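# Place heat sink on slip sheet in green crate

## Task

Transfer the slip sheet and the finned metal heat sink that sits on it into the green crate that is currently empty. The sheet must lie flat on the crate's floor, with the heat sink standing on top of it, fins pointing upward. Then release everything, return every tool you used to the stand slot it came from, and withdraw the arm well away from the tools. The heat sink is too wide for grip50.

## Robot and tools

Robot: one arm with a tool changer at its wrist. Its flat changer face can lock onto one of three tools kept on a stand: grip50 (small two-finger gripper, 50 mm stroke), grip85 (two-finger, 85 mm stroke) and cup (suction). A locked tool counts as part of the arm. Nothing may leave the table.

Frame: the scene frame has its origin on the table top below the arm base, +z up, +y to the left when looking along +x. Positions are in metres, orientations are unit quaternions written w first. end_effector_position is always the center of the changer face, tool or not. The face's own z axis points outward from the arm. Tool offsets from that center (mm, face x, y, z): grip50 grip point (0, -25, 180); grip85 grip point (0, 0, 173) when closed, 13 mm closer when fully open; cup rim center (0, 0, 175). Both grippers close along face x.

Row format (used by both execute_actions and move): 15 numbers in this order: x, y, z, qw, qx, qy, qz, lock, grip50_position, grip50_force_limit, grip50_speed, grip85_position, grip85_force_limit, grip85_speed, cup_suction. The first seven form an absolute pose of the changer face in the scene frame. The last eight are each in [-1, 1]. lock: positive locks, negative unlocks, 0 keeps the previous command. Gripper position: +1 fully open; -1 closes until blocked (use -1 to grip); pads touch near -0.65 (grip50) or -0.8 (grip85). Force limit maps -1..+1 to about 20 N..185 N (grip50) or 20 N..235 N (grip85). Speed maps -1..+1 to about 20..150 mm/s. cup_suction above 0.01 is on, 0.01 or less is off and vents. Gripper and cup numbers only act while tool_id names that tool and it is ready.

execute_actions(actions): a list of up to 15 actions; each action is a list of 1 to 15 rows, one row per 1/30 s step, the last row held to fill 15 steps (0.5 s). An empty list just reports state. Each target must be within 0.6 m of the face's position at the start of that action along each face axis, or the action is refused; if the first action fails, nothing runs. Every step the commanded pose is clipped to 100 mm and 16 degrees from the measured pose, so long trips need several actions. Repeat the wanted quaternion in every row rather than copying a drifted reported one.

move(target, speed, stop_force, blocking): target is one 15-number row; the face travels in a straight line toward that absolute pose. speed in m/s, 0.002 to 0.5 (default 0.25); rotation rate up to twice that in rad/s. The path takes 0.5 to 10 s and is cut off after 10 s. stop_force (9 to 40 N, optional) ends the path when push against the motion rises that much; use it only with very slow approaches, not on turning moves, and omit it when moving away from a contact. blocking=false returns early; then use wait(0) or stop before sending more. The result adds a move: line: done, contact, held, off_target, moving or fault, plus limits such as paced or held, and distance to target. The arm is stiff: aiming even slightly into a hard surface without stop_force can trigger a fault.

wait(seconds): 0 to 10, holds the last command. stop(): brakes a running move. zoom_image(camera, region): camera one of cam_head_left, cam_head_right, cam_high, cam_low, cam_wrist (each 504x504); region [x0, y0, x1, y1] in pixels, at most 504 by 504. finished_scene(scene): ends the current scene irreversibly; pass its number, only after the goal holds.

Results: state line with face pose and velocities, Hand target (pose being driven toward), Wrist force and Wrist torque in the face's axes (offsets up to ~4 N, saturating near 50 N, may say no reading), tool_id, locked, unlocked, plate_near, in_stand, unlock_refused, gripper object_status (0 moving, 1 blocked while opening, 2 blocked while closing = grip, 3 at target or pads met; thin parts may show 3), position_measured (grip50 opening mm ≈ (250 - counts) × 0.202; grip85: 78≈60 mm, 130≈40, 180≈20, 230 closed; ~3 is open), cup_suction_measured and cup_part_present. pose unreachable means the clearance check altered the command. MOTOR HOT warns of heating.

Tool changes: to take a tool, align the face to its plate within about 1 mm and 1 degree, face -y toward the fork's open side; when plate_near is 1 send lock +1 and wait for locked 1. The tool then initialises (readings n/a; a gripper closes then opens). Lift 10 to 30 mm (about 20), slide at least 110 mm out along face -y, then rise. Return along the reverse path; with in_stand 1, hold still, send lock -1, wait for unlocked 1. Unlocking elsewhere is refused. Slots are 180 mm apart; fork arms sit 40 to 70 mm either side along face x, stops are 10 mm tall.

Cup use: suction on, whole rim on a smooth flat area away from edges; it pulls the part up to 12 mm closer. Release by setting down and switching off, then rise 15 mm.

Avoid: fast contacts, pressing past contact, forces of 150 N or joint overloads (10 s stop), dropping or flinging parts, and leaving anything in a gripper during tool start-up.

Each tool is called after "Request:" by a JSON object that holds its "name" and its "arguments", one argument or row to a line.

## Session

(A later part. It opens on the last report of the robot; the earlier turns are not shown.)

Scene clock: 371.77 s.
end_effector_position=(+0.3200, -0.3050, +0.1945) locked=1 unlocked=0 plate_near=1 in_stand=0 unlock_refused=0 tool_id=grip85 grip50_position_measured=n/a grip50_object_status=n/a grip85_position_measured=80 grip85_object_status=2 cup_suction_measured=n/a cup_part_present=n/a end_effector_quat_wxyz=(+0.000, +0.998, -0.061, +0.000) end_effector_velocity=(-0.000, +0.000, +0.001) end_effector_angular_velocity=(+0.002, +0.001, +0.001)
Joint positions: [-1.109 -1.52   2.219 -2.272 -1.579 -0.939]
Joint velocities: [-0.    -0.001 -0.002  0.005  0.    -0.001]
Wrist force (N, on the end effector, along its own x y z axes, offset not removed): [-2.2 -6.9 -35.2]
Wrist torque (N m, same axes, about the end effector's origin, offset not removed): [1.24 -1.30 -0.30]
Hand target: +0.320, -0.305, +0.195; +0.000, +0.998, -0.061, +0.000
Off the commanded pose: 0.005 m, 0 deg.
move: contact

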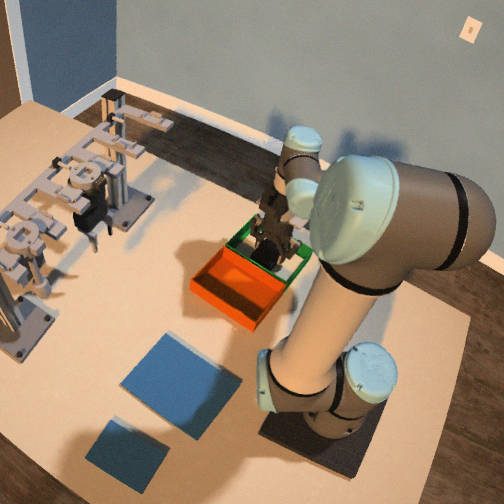

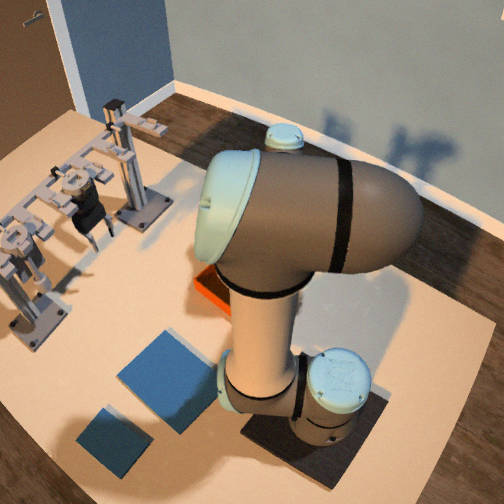

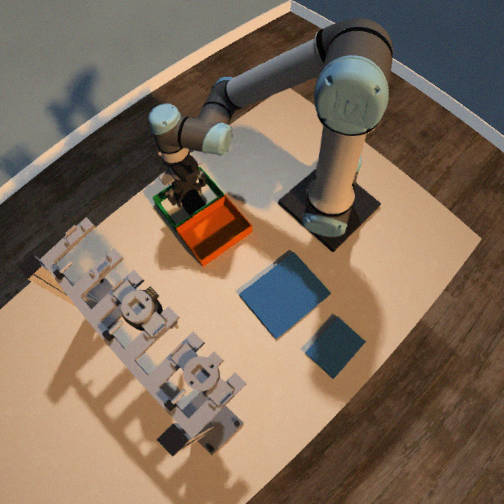

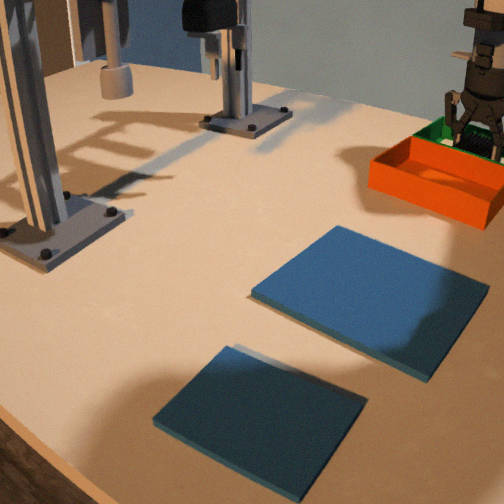

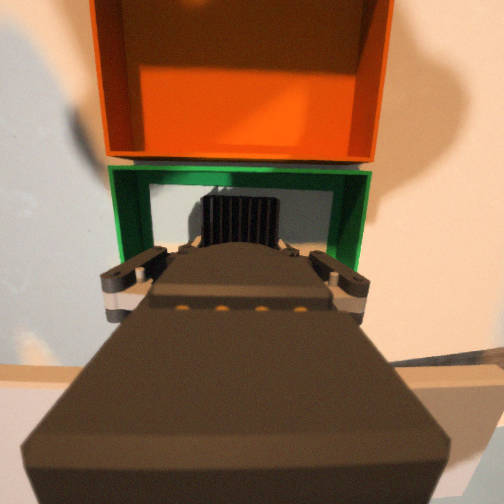

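Request:
{"name": "move", "arguments": {
  "target": [0.320,-0.305,0.1948,0,0.9981,-0.061,0,0,1,0,0,0.75,-0.4,-0.5,-1],
  "speed": 0.01
}}

Request:
{"name": "move", "arguments": {
  "target": [0.320,-0.305,0.27,0,0.9981,-0.061,0,0,1,0,0,0.75,-0.4,-0.5,-1],
  "speed": 0.06
}}

Request:
{"name": "move", "arguments": {
  "target": [0.5012,-0.1879,0.38,0,0.689,0.7248,0,0,1,0,0,1,0,0,-1],
  "speed": 0.25
}}

Request:
{"name": "move", "arguments": {
  "target": [0.6410,-0.1808,0.38,0,0.689,0.7248,0,0,1,0,0,1,0,0,-1],
  "speed": 0.08
}}

Request:
{"name": "move", "arguments": {
  "target": [0.6410,-0.1808,0.3602,0,0.689,0.7248,0,0,1,0,0,1,0,0,-1],
  "speed": 0.01,
  "stop_force": 15
}}

Request:
{"name": "execute_actions", "arguments": {
  "actions": [
    [[0.6410,-0.1808,0.3600,0,0.689,0.7248,0,-1,1,0,0,1,0,0,-1]],
    [[0.6410,-0.1808,0.3600,0,0.689,0.7248,0,-1,1,0,0,1,0,0,-1]],
    [[0.6410,-0.1808,0.3600,0,0.689,0.7248,0,-1,1,0,0,1,0,0,-1]]
  ]
}}

Scene clock: 380.53 s.
end_effector_position=(+0.3200, -0.3050, +0.1948) locked=1 unlocked=0 plate_near=1 in_stand=0 unlock_refused=0 tool_id=grip85 grip50_position_measured=n/a grip50_object_status=n/a grip85_position_measured=35 grip85_object_status=0 cup_suction_measured=n/a cup_part_present=n/a end_effector_quat_wxyz=(+0.000, +0.998, -0.061, +0.000) end_effector_velocity=(+0.000, +0.000, -0.000) end_effector_angular_velocity=(+0.002, -0.001, -0.000)
Joint positions: [-1.109 -1.52   2.218 -2.271 -1.579 -0.939]
Joint velocities: [ 0.     0.    -0.     0.001  0.001  0.   ]
Wrist force (N, on the end effector, along its own x y z axes, offset not removed): [0.4 -0.7 -3.8]
Wrist torque (N m, same axes, about the end effector's origin, offset not removed): [-0.01 0.08 -0.11]
Hand target: +0.320, -0.305, +0.195; +0.000, +0.998, -0.061, +0.000
Off the commanded pose: 0.000 m, 0 deg.
move: done

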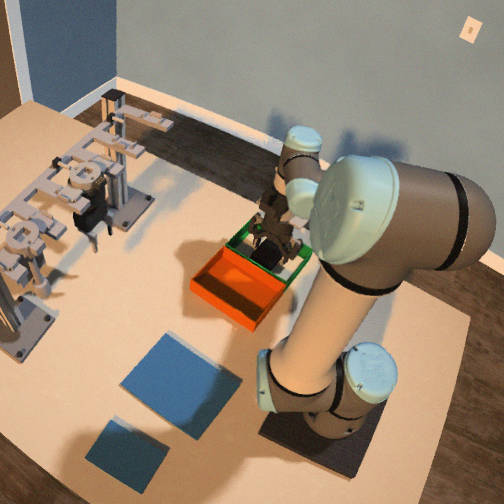

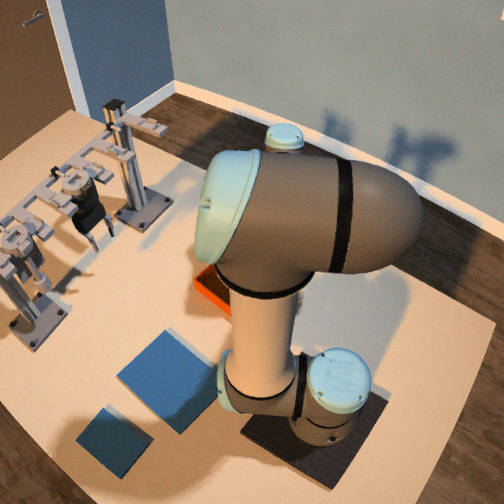

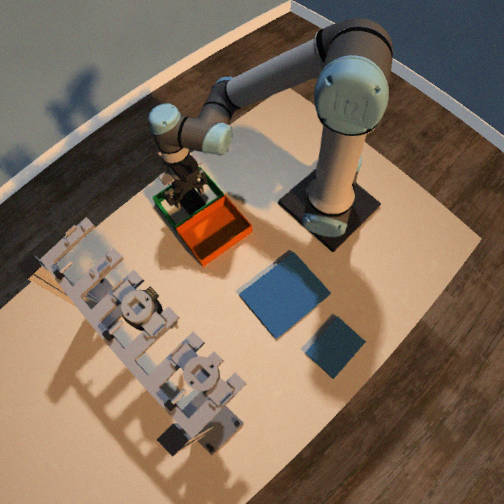

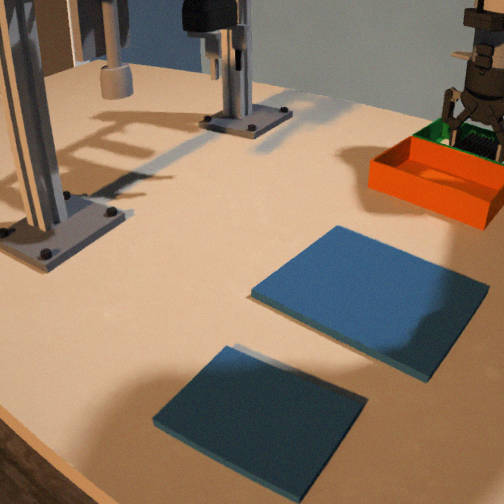

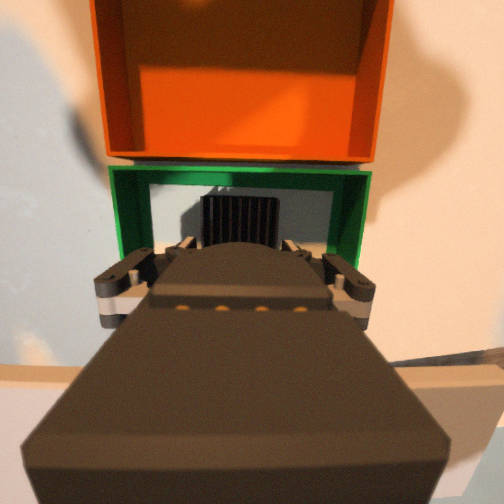

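Scene clock: 382.20 s.
end_effector_position=(+0.3201, -0.3051, +0.2697) locked=1 unlocked=0 plate_near=1 in_stand=0 unlock_refused=0 tool_id=grip85 grip50_position_measured=n/a grip50_object_status=n/a grip85_position_measured=35 grip85_object_status=3 cup_suction_measured=n/a cup_part_present=n/a end_effector_quat_wxyz=(+0.000, +0.998, -0.061, +0.000) end_effector_velocity=(+0.000, -0.000, +0.002) end_effector_angular_velocity=(+0.000, +0.000, +0.000)
Joint positions: [-1.107 -1.637  2.104 -2.041 -1.579 -0.937]
Joint velocities: [ 0.    -0.002 -0.004  0.006 -0.    -0.   ]
Wrist force (N, on the end effector, along its own x y z axes, offset not removed): [-2.2 -1.8 -3.0]
Wrist torque (N m, same axes, about the end effector's origin, offset not removed): [-0.16 -0.03 -0.30]
Hand target: +0.320, -0.305, +0.270; +0.000, +0.998, -0.061, -0.000
Off the commanded pose: 0.000 m, 0 deg.
move: done

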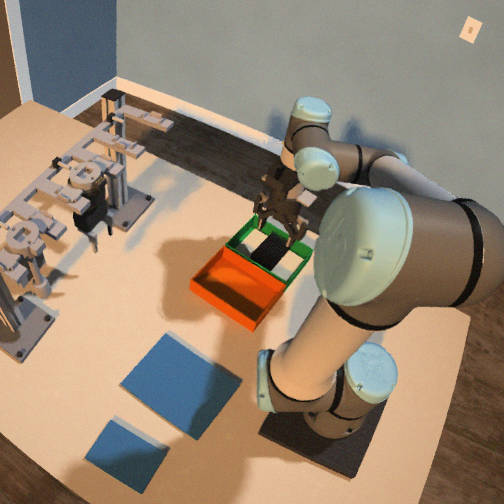

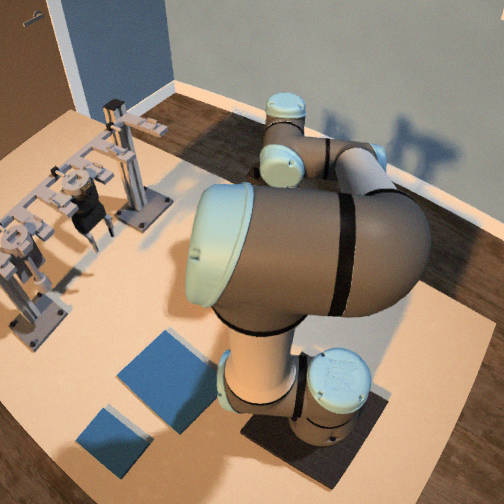

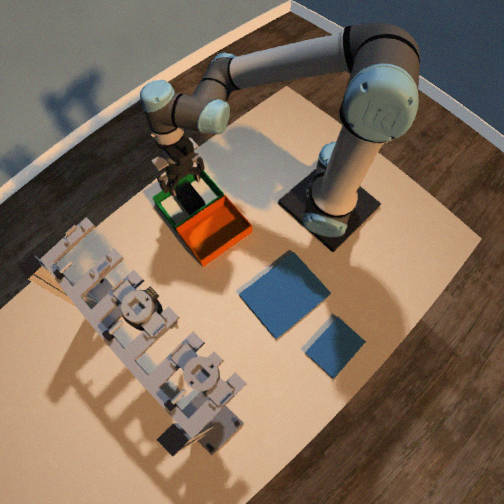

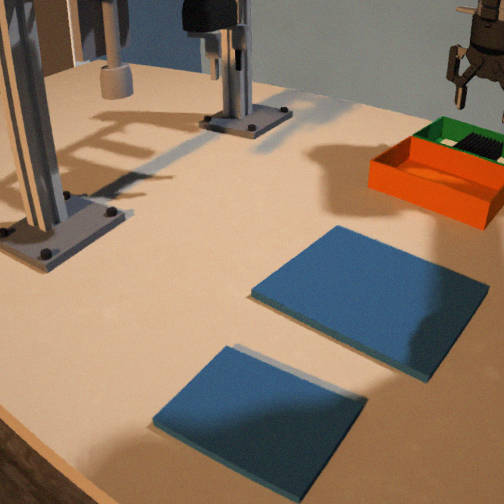

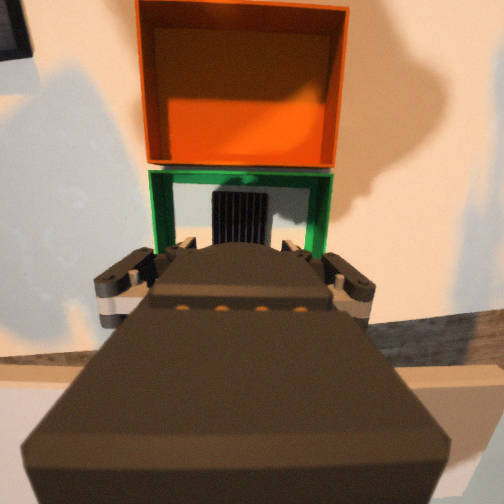

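Scene clock: 386.17 s.
end_effector_position=(+0.5012, -0.1883, +0.3798) locked=1 unlocked=0 plate_near=1 in_stand=0 unlock_refused=0 tool_id=grip85 grip50_position_measured=n/a grip50_object_status=n/a grip85_position_measured=3 grip85_object_status=3 cup_suction_measured=n/a cup_part_present=n/a end_effector_quat_wxyz=(+0.000, +0.689, +0.724, -0.000) end_effector_velocity=(+0.001, +0.001, +0.001) end_effector_angular_velocity=(+0.002, +0.000, +0.012)
Joint positions: [-0.65  -1.489  1.663 -1.743 -1.58  -2.222]
Joint velocities: [ 0.002  0.002 -0.005  0.003  0.001 -0.01 ]
Wrist force (N, on the end effector, along its own x y z axes, offset not removed): [-0.3 -0.7 -1.9]
Wrist torque (N m, same axes, about the end effector's origin, offset not removed): [-0.04 0.12 -0.26]
Hand target: +0.501, -0.188, +0.380; +0.000, +0.689, +0.725, -0.000
Off the commanded pose: 0.000 m, 0 deg.
move: done

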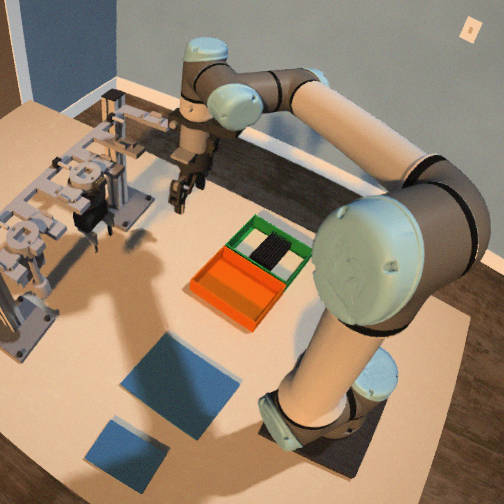

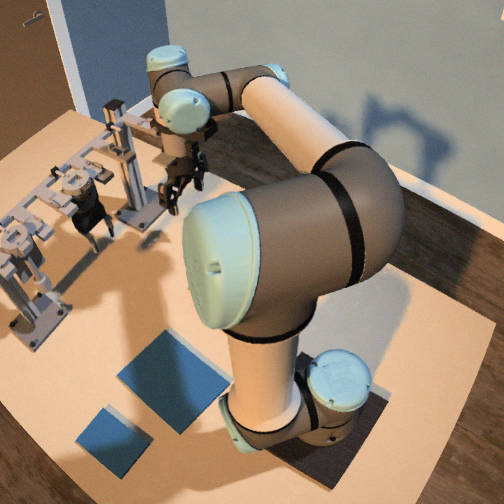

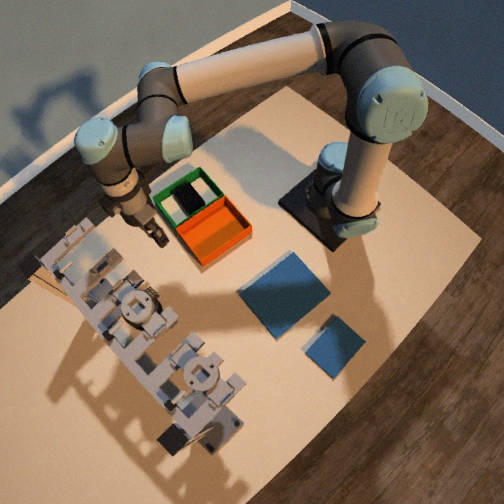

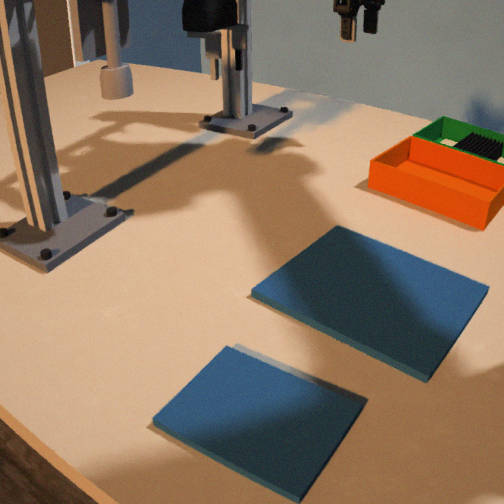

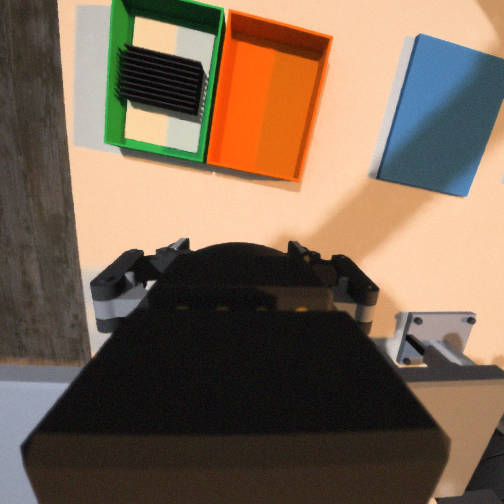

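Scene clock: 388.37 s.
end_effector_position=(+0.6409, -0.1809, +0.3799) locked=1 unlocked=0 plate_near=1 in_stand=0 unlock_refused=0 tool_id=grip85 grip50_position_measured=n/a grip50_object_status=n/a grip85_position_measured=3 grip85_object_status=3 cup_suction_measured=n/a cup_part_present=n/a end_effector_quat_wxyz=(+0.000, +0.689, +0.725, -0.000) end_effector_velocity=(+0.002, -0.000, +0.000) end_effector_angular_velocity=(-0.000, +0.000, -0.000)
Joint positions: [-0.518 -1.173  1.267 -1.662 -1.579 -2.091]
Joint velocities: [ 0.001  0.005 -0.008  0.003 -0.     0.002]
Wrist force (N, on the end effector, along its own x y z axes, offset not removed): [-1.2 -1.4 -3.6]
Wrist torque (N m, same axes, about the end effector's origin, offset not removed): [-0.01 0.09 -0.19]
Hand target: +0.641, -0.181, +0.380; +0.000, +0.689, +0.725, -0.000
Off the commanded pose: 0.000 m, 0 deg.
move: done

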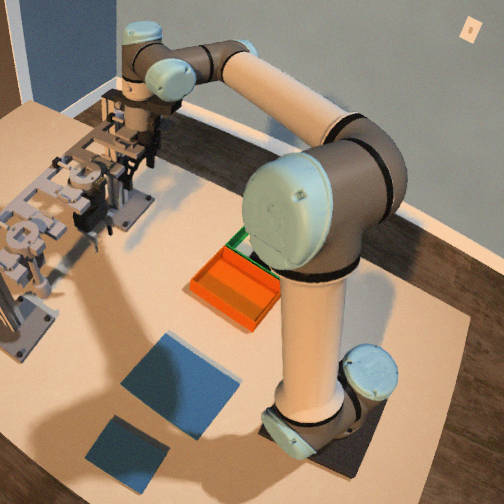

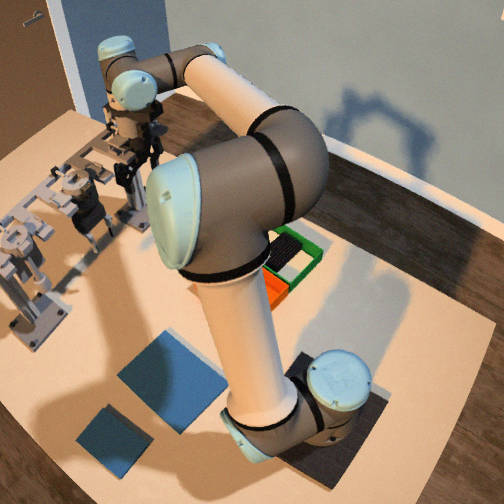

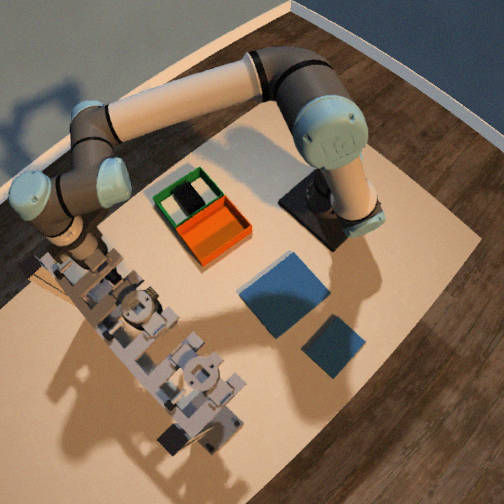

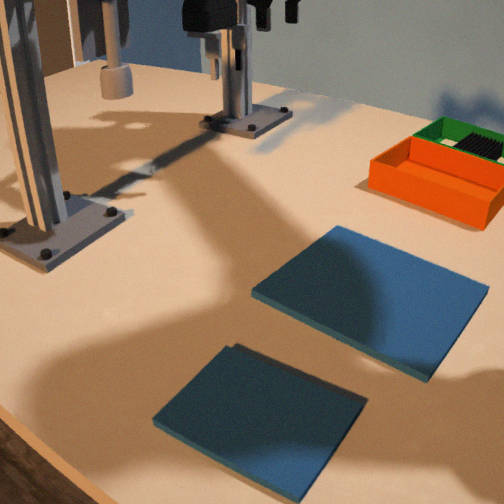

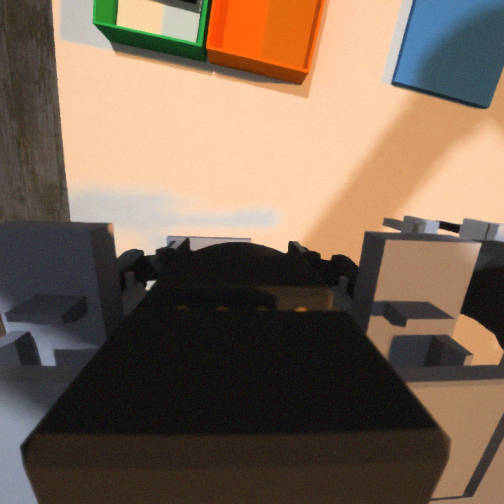

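Scene clock: 390.57 s.
end_effector_position=(+0.6410, -0.1808, +0.3604) locked=1 unlocked=0 plate_near=1 in_stand=1 unlock_refused=0 tool_id=grip85 grip50_position_measured=n/a grip50_object_status=n/a grip85_position_measured=3 grip85_object_status=3 cup_suction_measured=n/a cup_part_present=n/a end_effector_quat_wxyz=(-0.000, +0.689, +0.725, -0.000) end_effector_velocity=(+0.000, +0.000, -0.002) end_effector_angular_velocity=(+0.001, +0.000, +0.000)
Joint positions: [-0.518 -1.168  1.309 -1.709 -1.579 -2.091]
Joint velocities: [ 0.     0.001  0.004 -0.005  0.    -0.   ]
Wrist force (N, on the end effector, along its own x y z axes, offset not removed): [-1.0 -0.3 -4.0]
Wrist torque (N m, same axes, about the end effector's origin, offset not removed): [-0.06 0.10 -0.14]
Hand target: +0.641, -0.181, +0.360; -0.000, +0.689, +0.725, -0.000
Off the commanded pose: 0.000 m, 0 deg.
move: done

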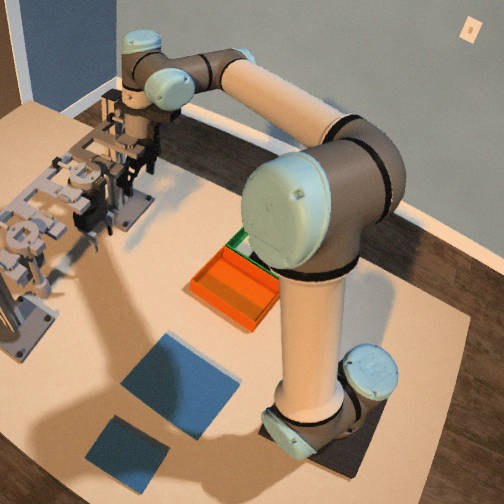

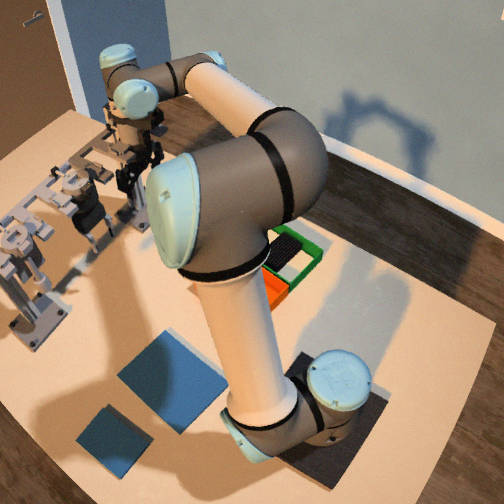

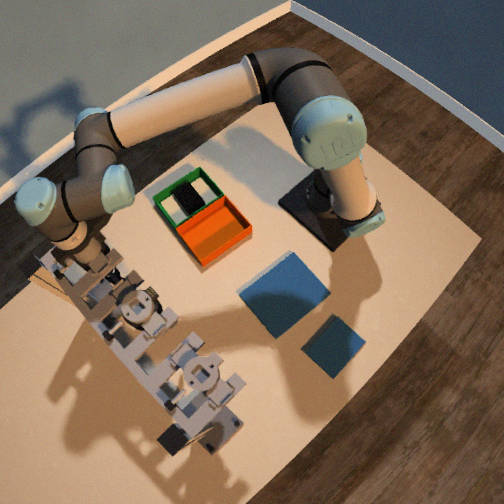

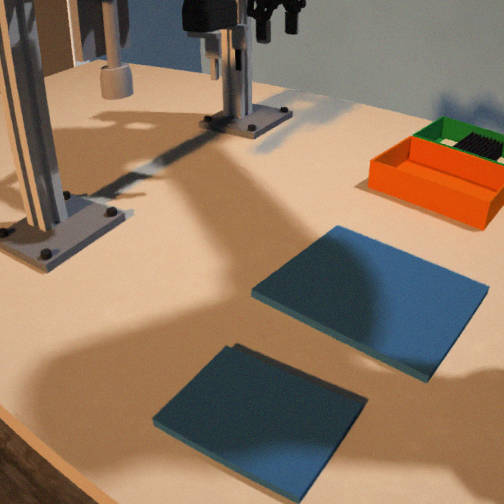

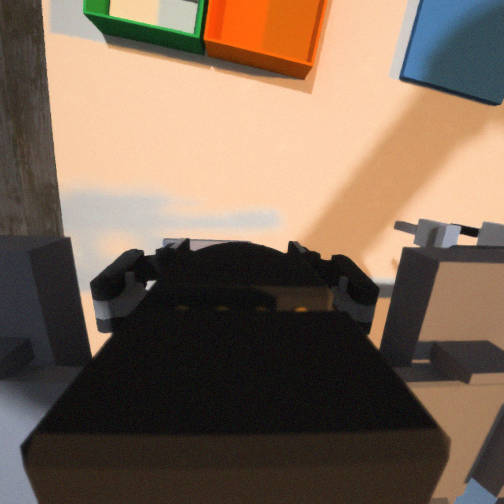

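Scene clock: 392.07 s.
end_effector_position=(+0.6410, -0.1808, +0.3600) locked=0 unlocked=1 plate_near=1 in_stand=1 unlock_refused=0 tool_id=none grip50_position_measured=n/a grip50_object_status=n/a grip85_position_measured=n/a grip85_object_status=n/a cup_suction_measured=n/a cup_part_present=n/a end_effector_quat_wxyz=(+0.000, +0.689, +0.725, +0.000) end_effector_velocity=(+0.000, -0.000, -0.000) end_effector_angular_velocity=(-0.000, -0.000, +0.000)
Joint positions: [-0.518 -1.168  1.31  -1.71  -1.579 -2.091]
Joint velocities: [-0.  0. -0. -0. -0. -0.]
Wrist force (N, on the end effector, along its own x y z axes, offset not removed): [0.8 0.6 -1.9]
Wrist torque (N m, same axes, about the end effector's origin, offset not removed): [0.06 0.04 -0.19]
Hand target: +0.641, -0.181, +0.360; +0.000, +0.689, +0.725, +0.000
Off the commanded pose: 0.000 m, 0 deg.

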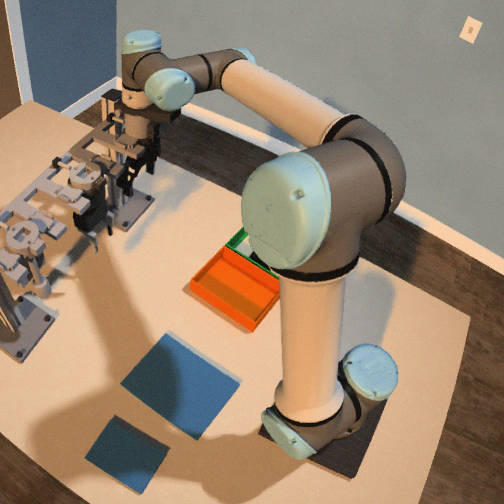

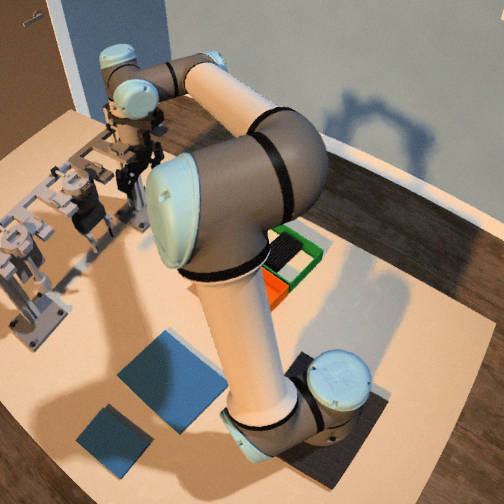

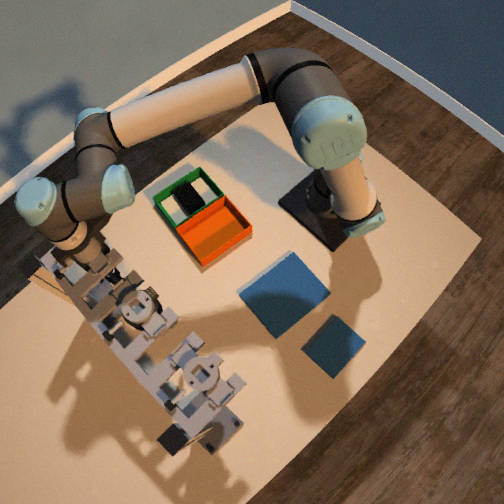

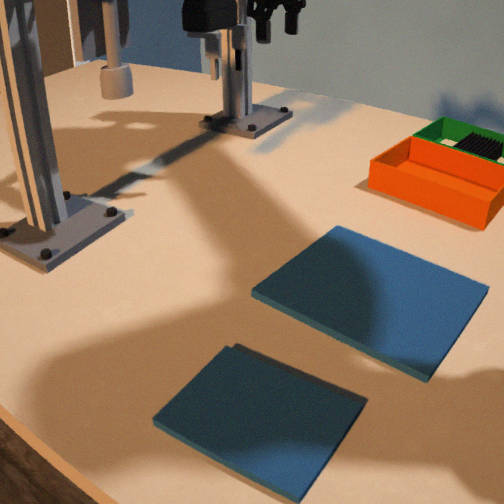

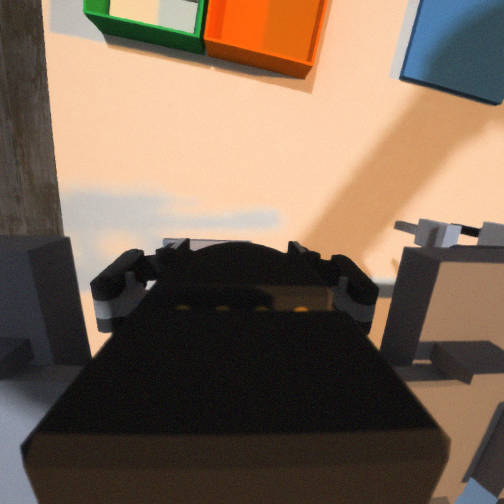

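Lift and take a zoomed reference for scene 2, then clear, viewing the crate.

Request:
{"name": "move", "arguments": {
  "target": [0.6410,-0.1808,0.388,0,0.689,0.7248,0,0,1,0,0,1,0,0,-1],
  "speed": 0.04
}}

Request:
{"name": "zoom_image", "arguments": {
  "camera": "cam_wrist",
  "region": [90,200,390,310]
}}

Request:
{"name": "move", "arguments": {
  "target": [0.40,-0.30,0.42,0,0.689,0.7248,0,0,1,0,0,1,0,0,-1],
  "speed": 0.2
}}

Scene clock: 398.53 s.
end_effector_position=(+0.6410, -0.1808, +0.3878) locked=0 unlocked=1 plate_near=0 in_stand=0 unlock_refused=0 tool_id=none grip50_position_measured=n/a grip50_object_status=n/a grip85_position_measured=n/a grip85_object_status=n/a cup_suction_measured=n/a cup_part_present=n/a end_effector_quat_wxyz=(+0.000, +0.689, +0.725, +0.000) end_effector_velocity=(+0.000, +0.000, +0.002) end_effector_angular_velocity=(+0.001, +0.000, -0.000)
Joint positions: [-0.517 -1.174  1.248 -1.642 -1.579 -2.091]
Joint velocities: [ 0.     0.    -0.005  0.005  0.     0.   ]
Wrist force (N, on the end effector, along its own x y z axes, offset not removed): [0.1 -0.1 -1.6]
Wrist torque (N m, same axes, about the end effector's origin, offset not removed): [0.02 0.01 -0.19]
Hand target: +0.641, -0.181, +0.388; +0.000, +0.689, +0.725, +0.000
Off the commanded pose: 0.000 m, 0 deg.
move: done

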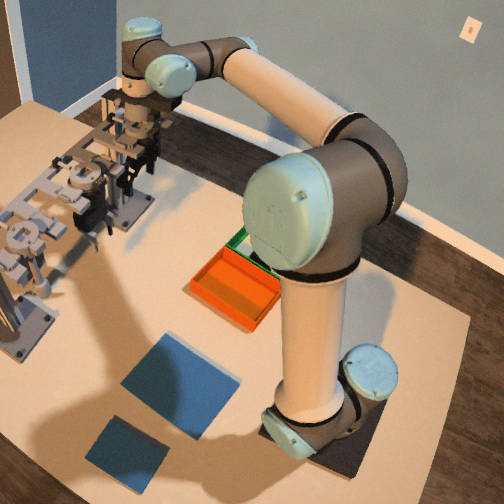

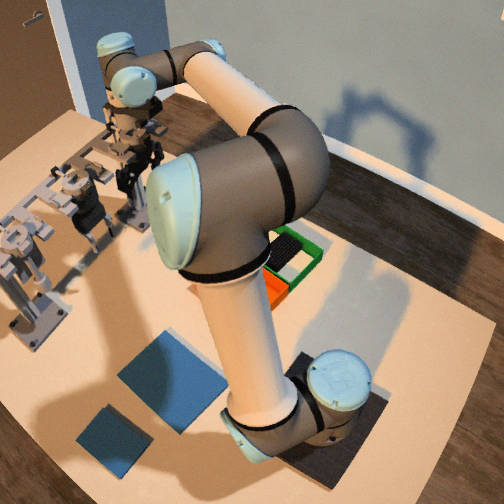

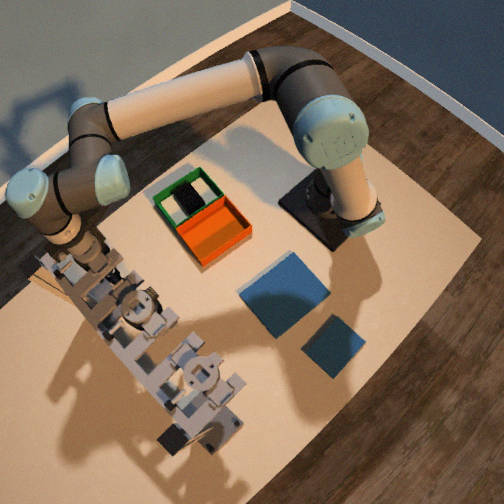

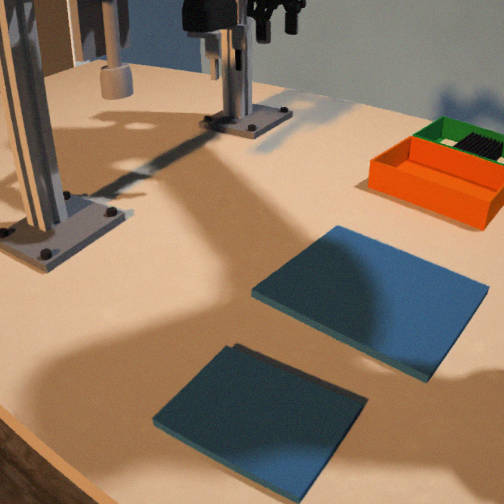

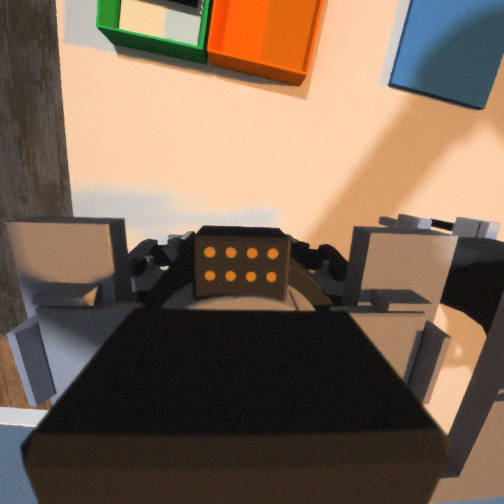

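Region (90, 200, 390, 310) of cam_wrist's 504x504 image, scaled by 1.680, with more detail than that image has; it fills the top 185 rows of this view, and the rest is white.

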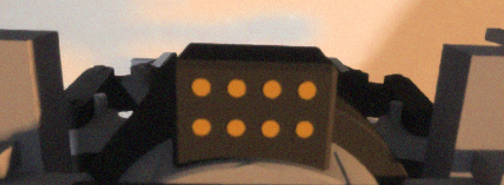

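Scene clock: 400.47 s.
end_effector_position=(+0.4002, -0.2998, +0.4201) locked=0 unlocked=1 plate_near=0 in_stand=0 unlock_refused=0 tool_id=none grip50_position_measured=n/a grip50_object_status=n/a grip85_position_measured=n/a grip85_object_status=n/a cup_suction_measured=n/a cup_part_present=n/a end_effector_quat_wxyz=(-0.000, +0.689, +0.725, +0.000) end_effector_velocity=(-0.002, -0.001, +0.000) end_effector_angular_velocity=(+0.000, +0.000, +0.001)
Joint positions: [-0.951 -1.59   1.661 -1.642 -1.579 -2.524]
Joint velocities: [-0.005 -0.002  0.002  0.001  0.    -0.005]
Wrist force (N, on the end effector, along its own x y z axes, offset not removed): [1.6 2.1 -2.3]
Wrist torque (N m, same axes, about the end effector's origin, offset not removed): [0.13 0.02 -0.22]
Hand target: +0.400, -0.300, +0.420; -0.000, +0.689, +0.725, +0.000
Off the commanded pose: 0.000 m, 0 deg.
move: done

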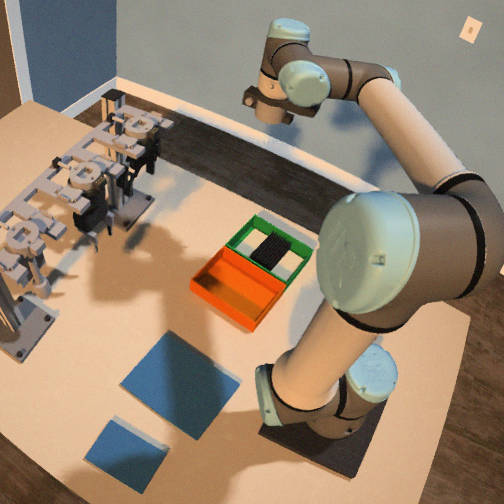

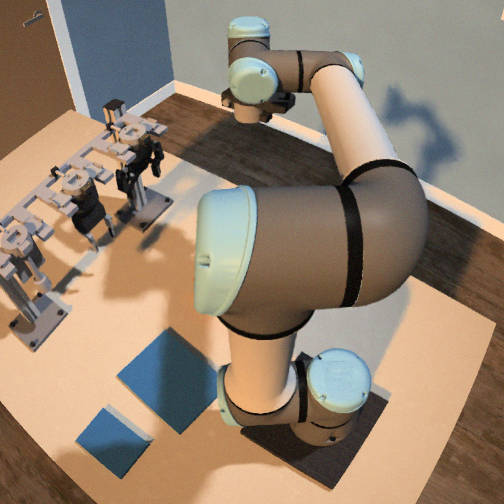

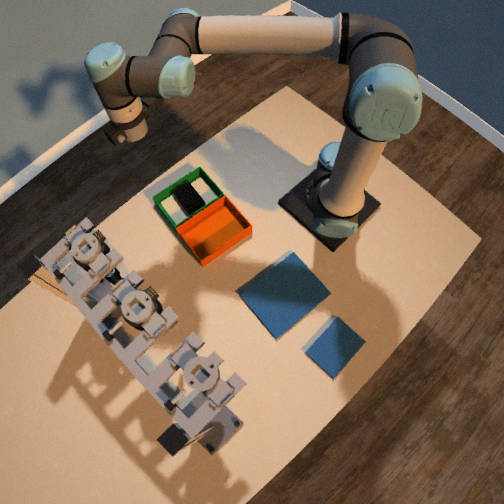

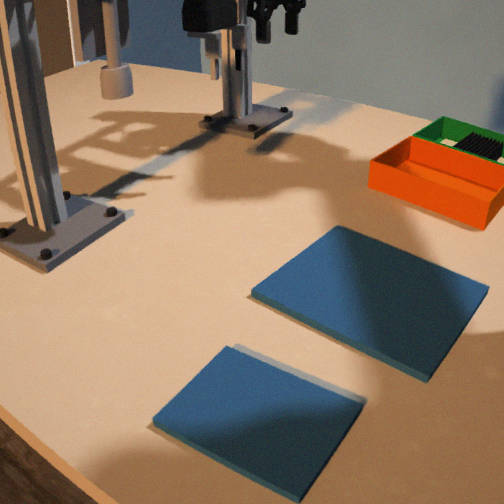

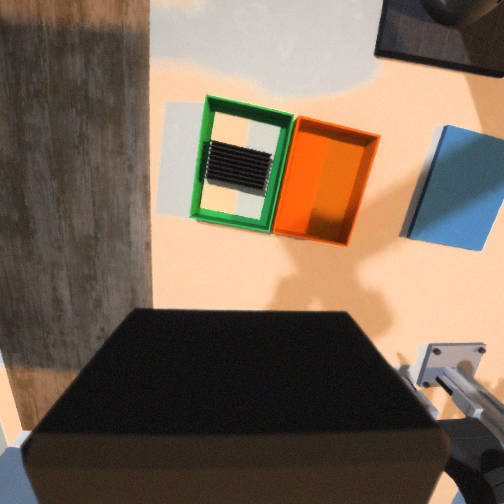

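Request:
{"name": "finished_scene", "arguments": {
  "scene": 1
}}

The scene is finished: the task was done.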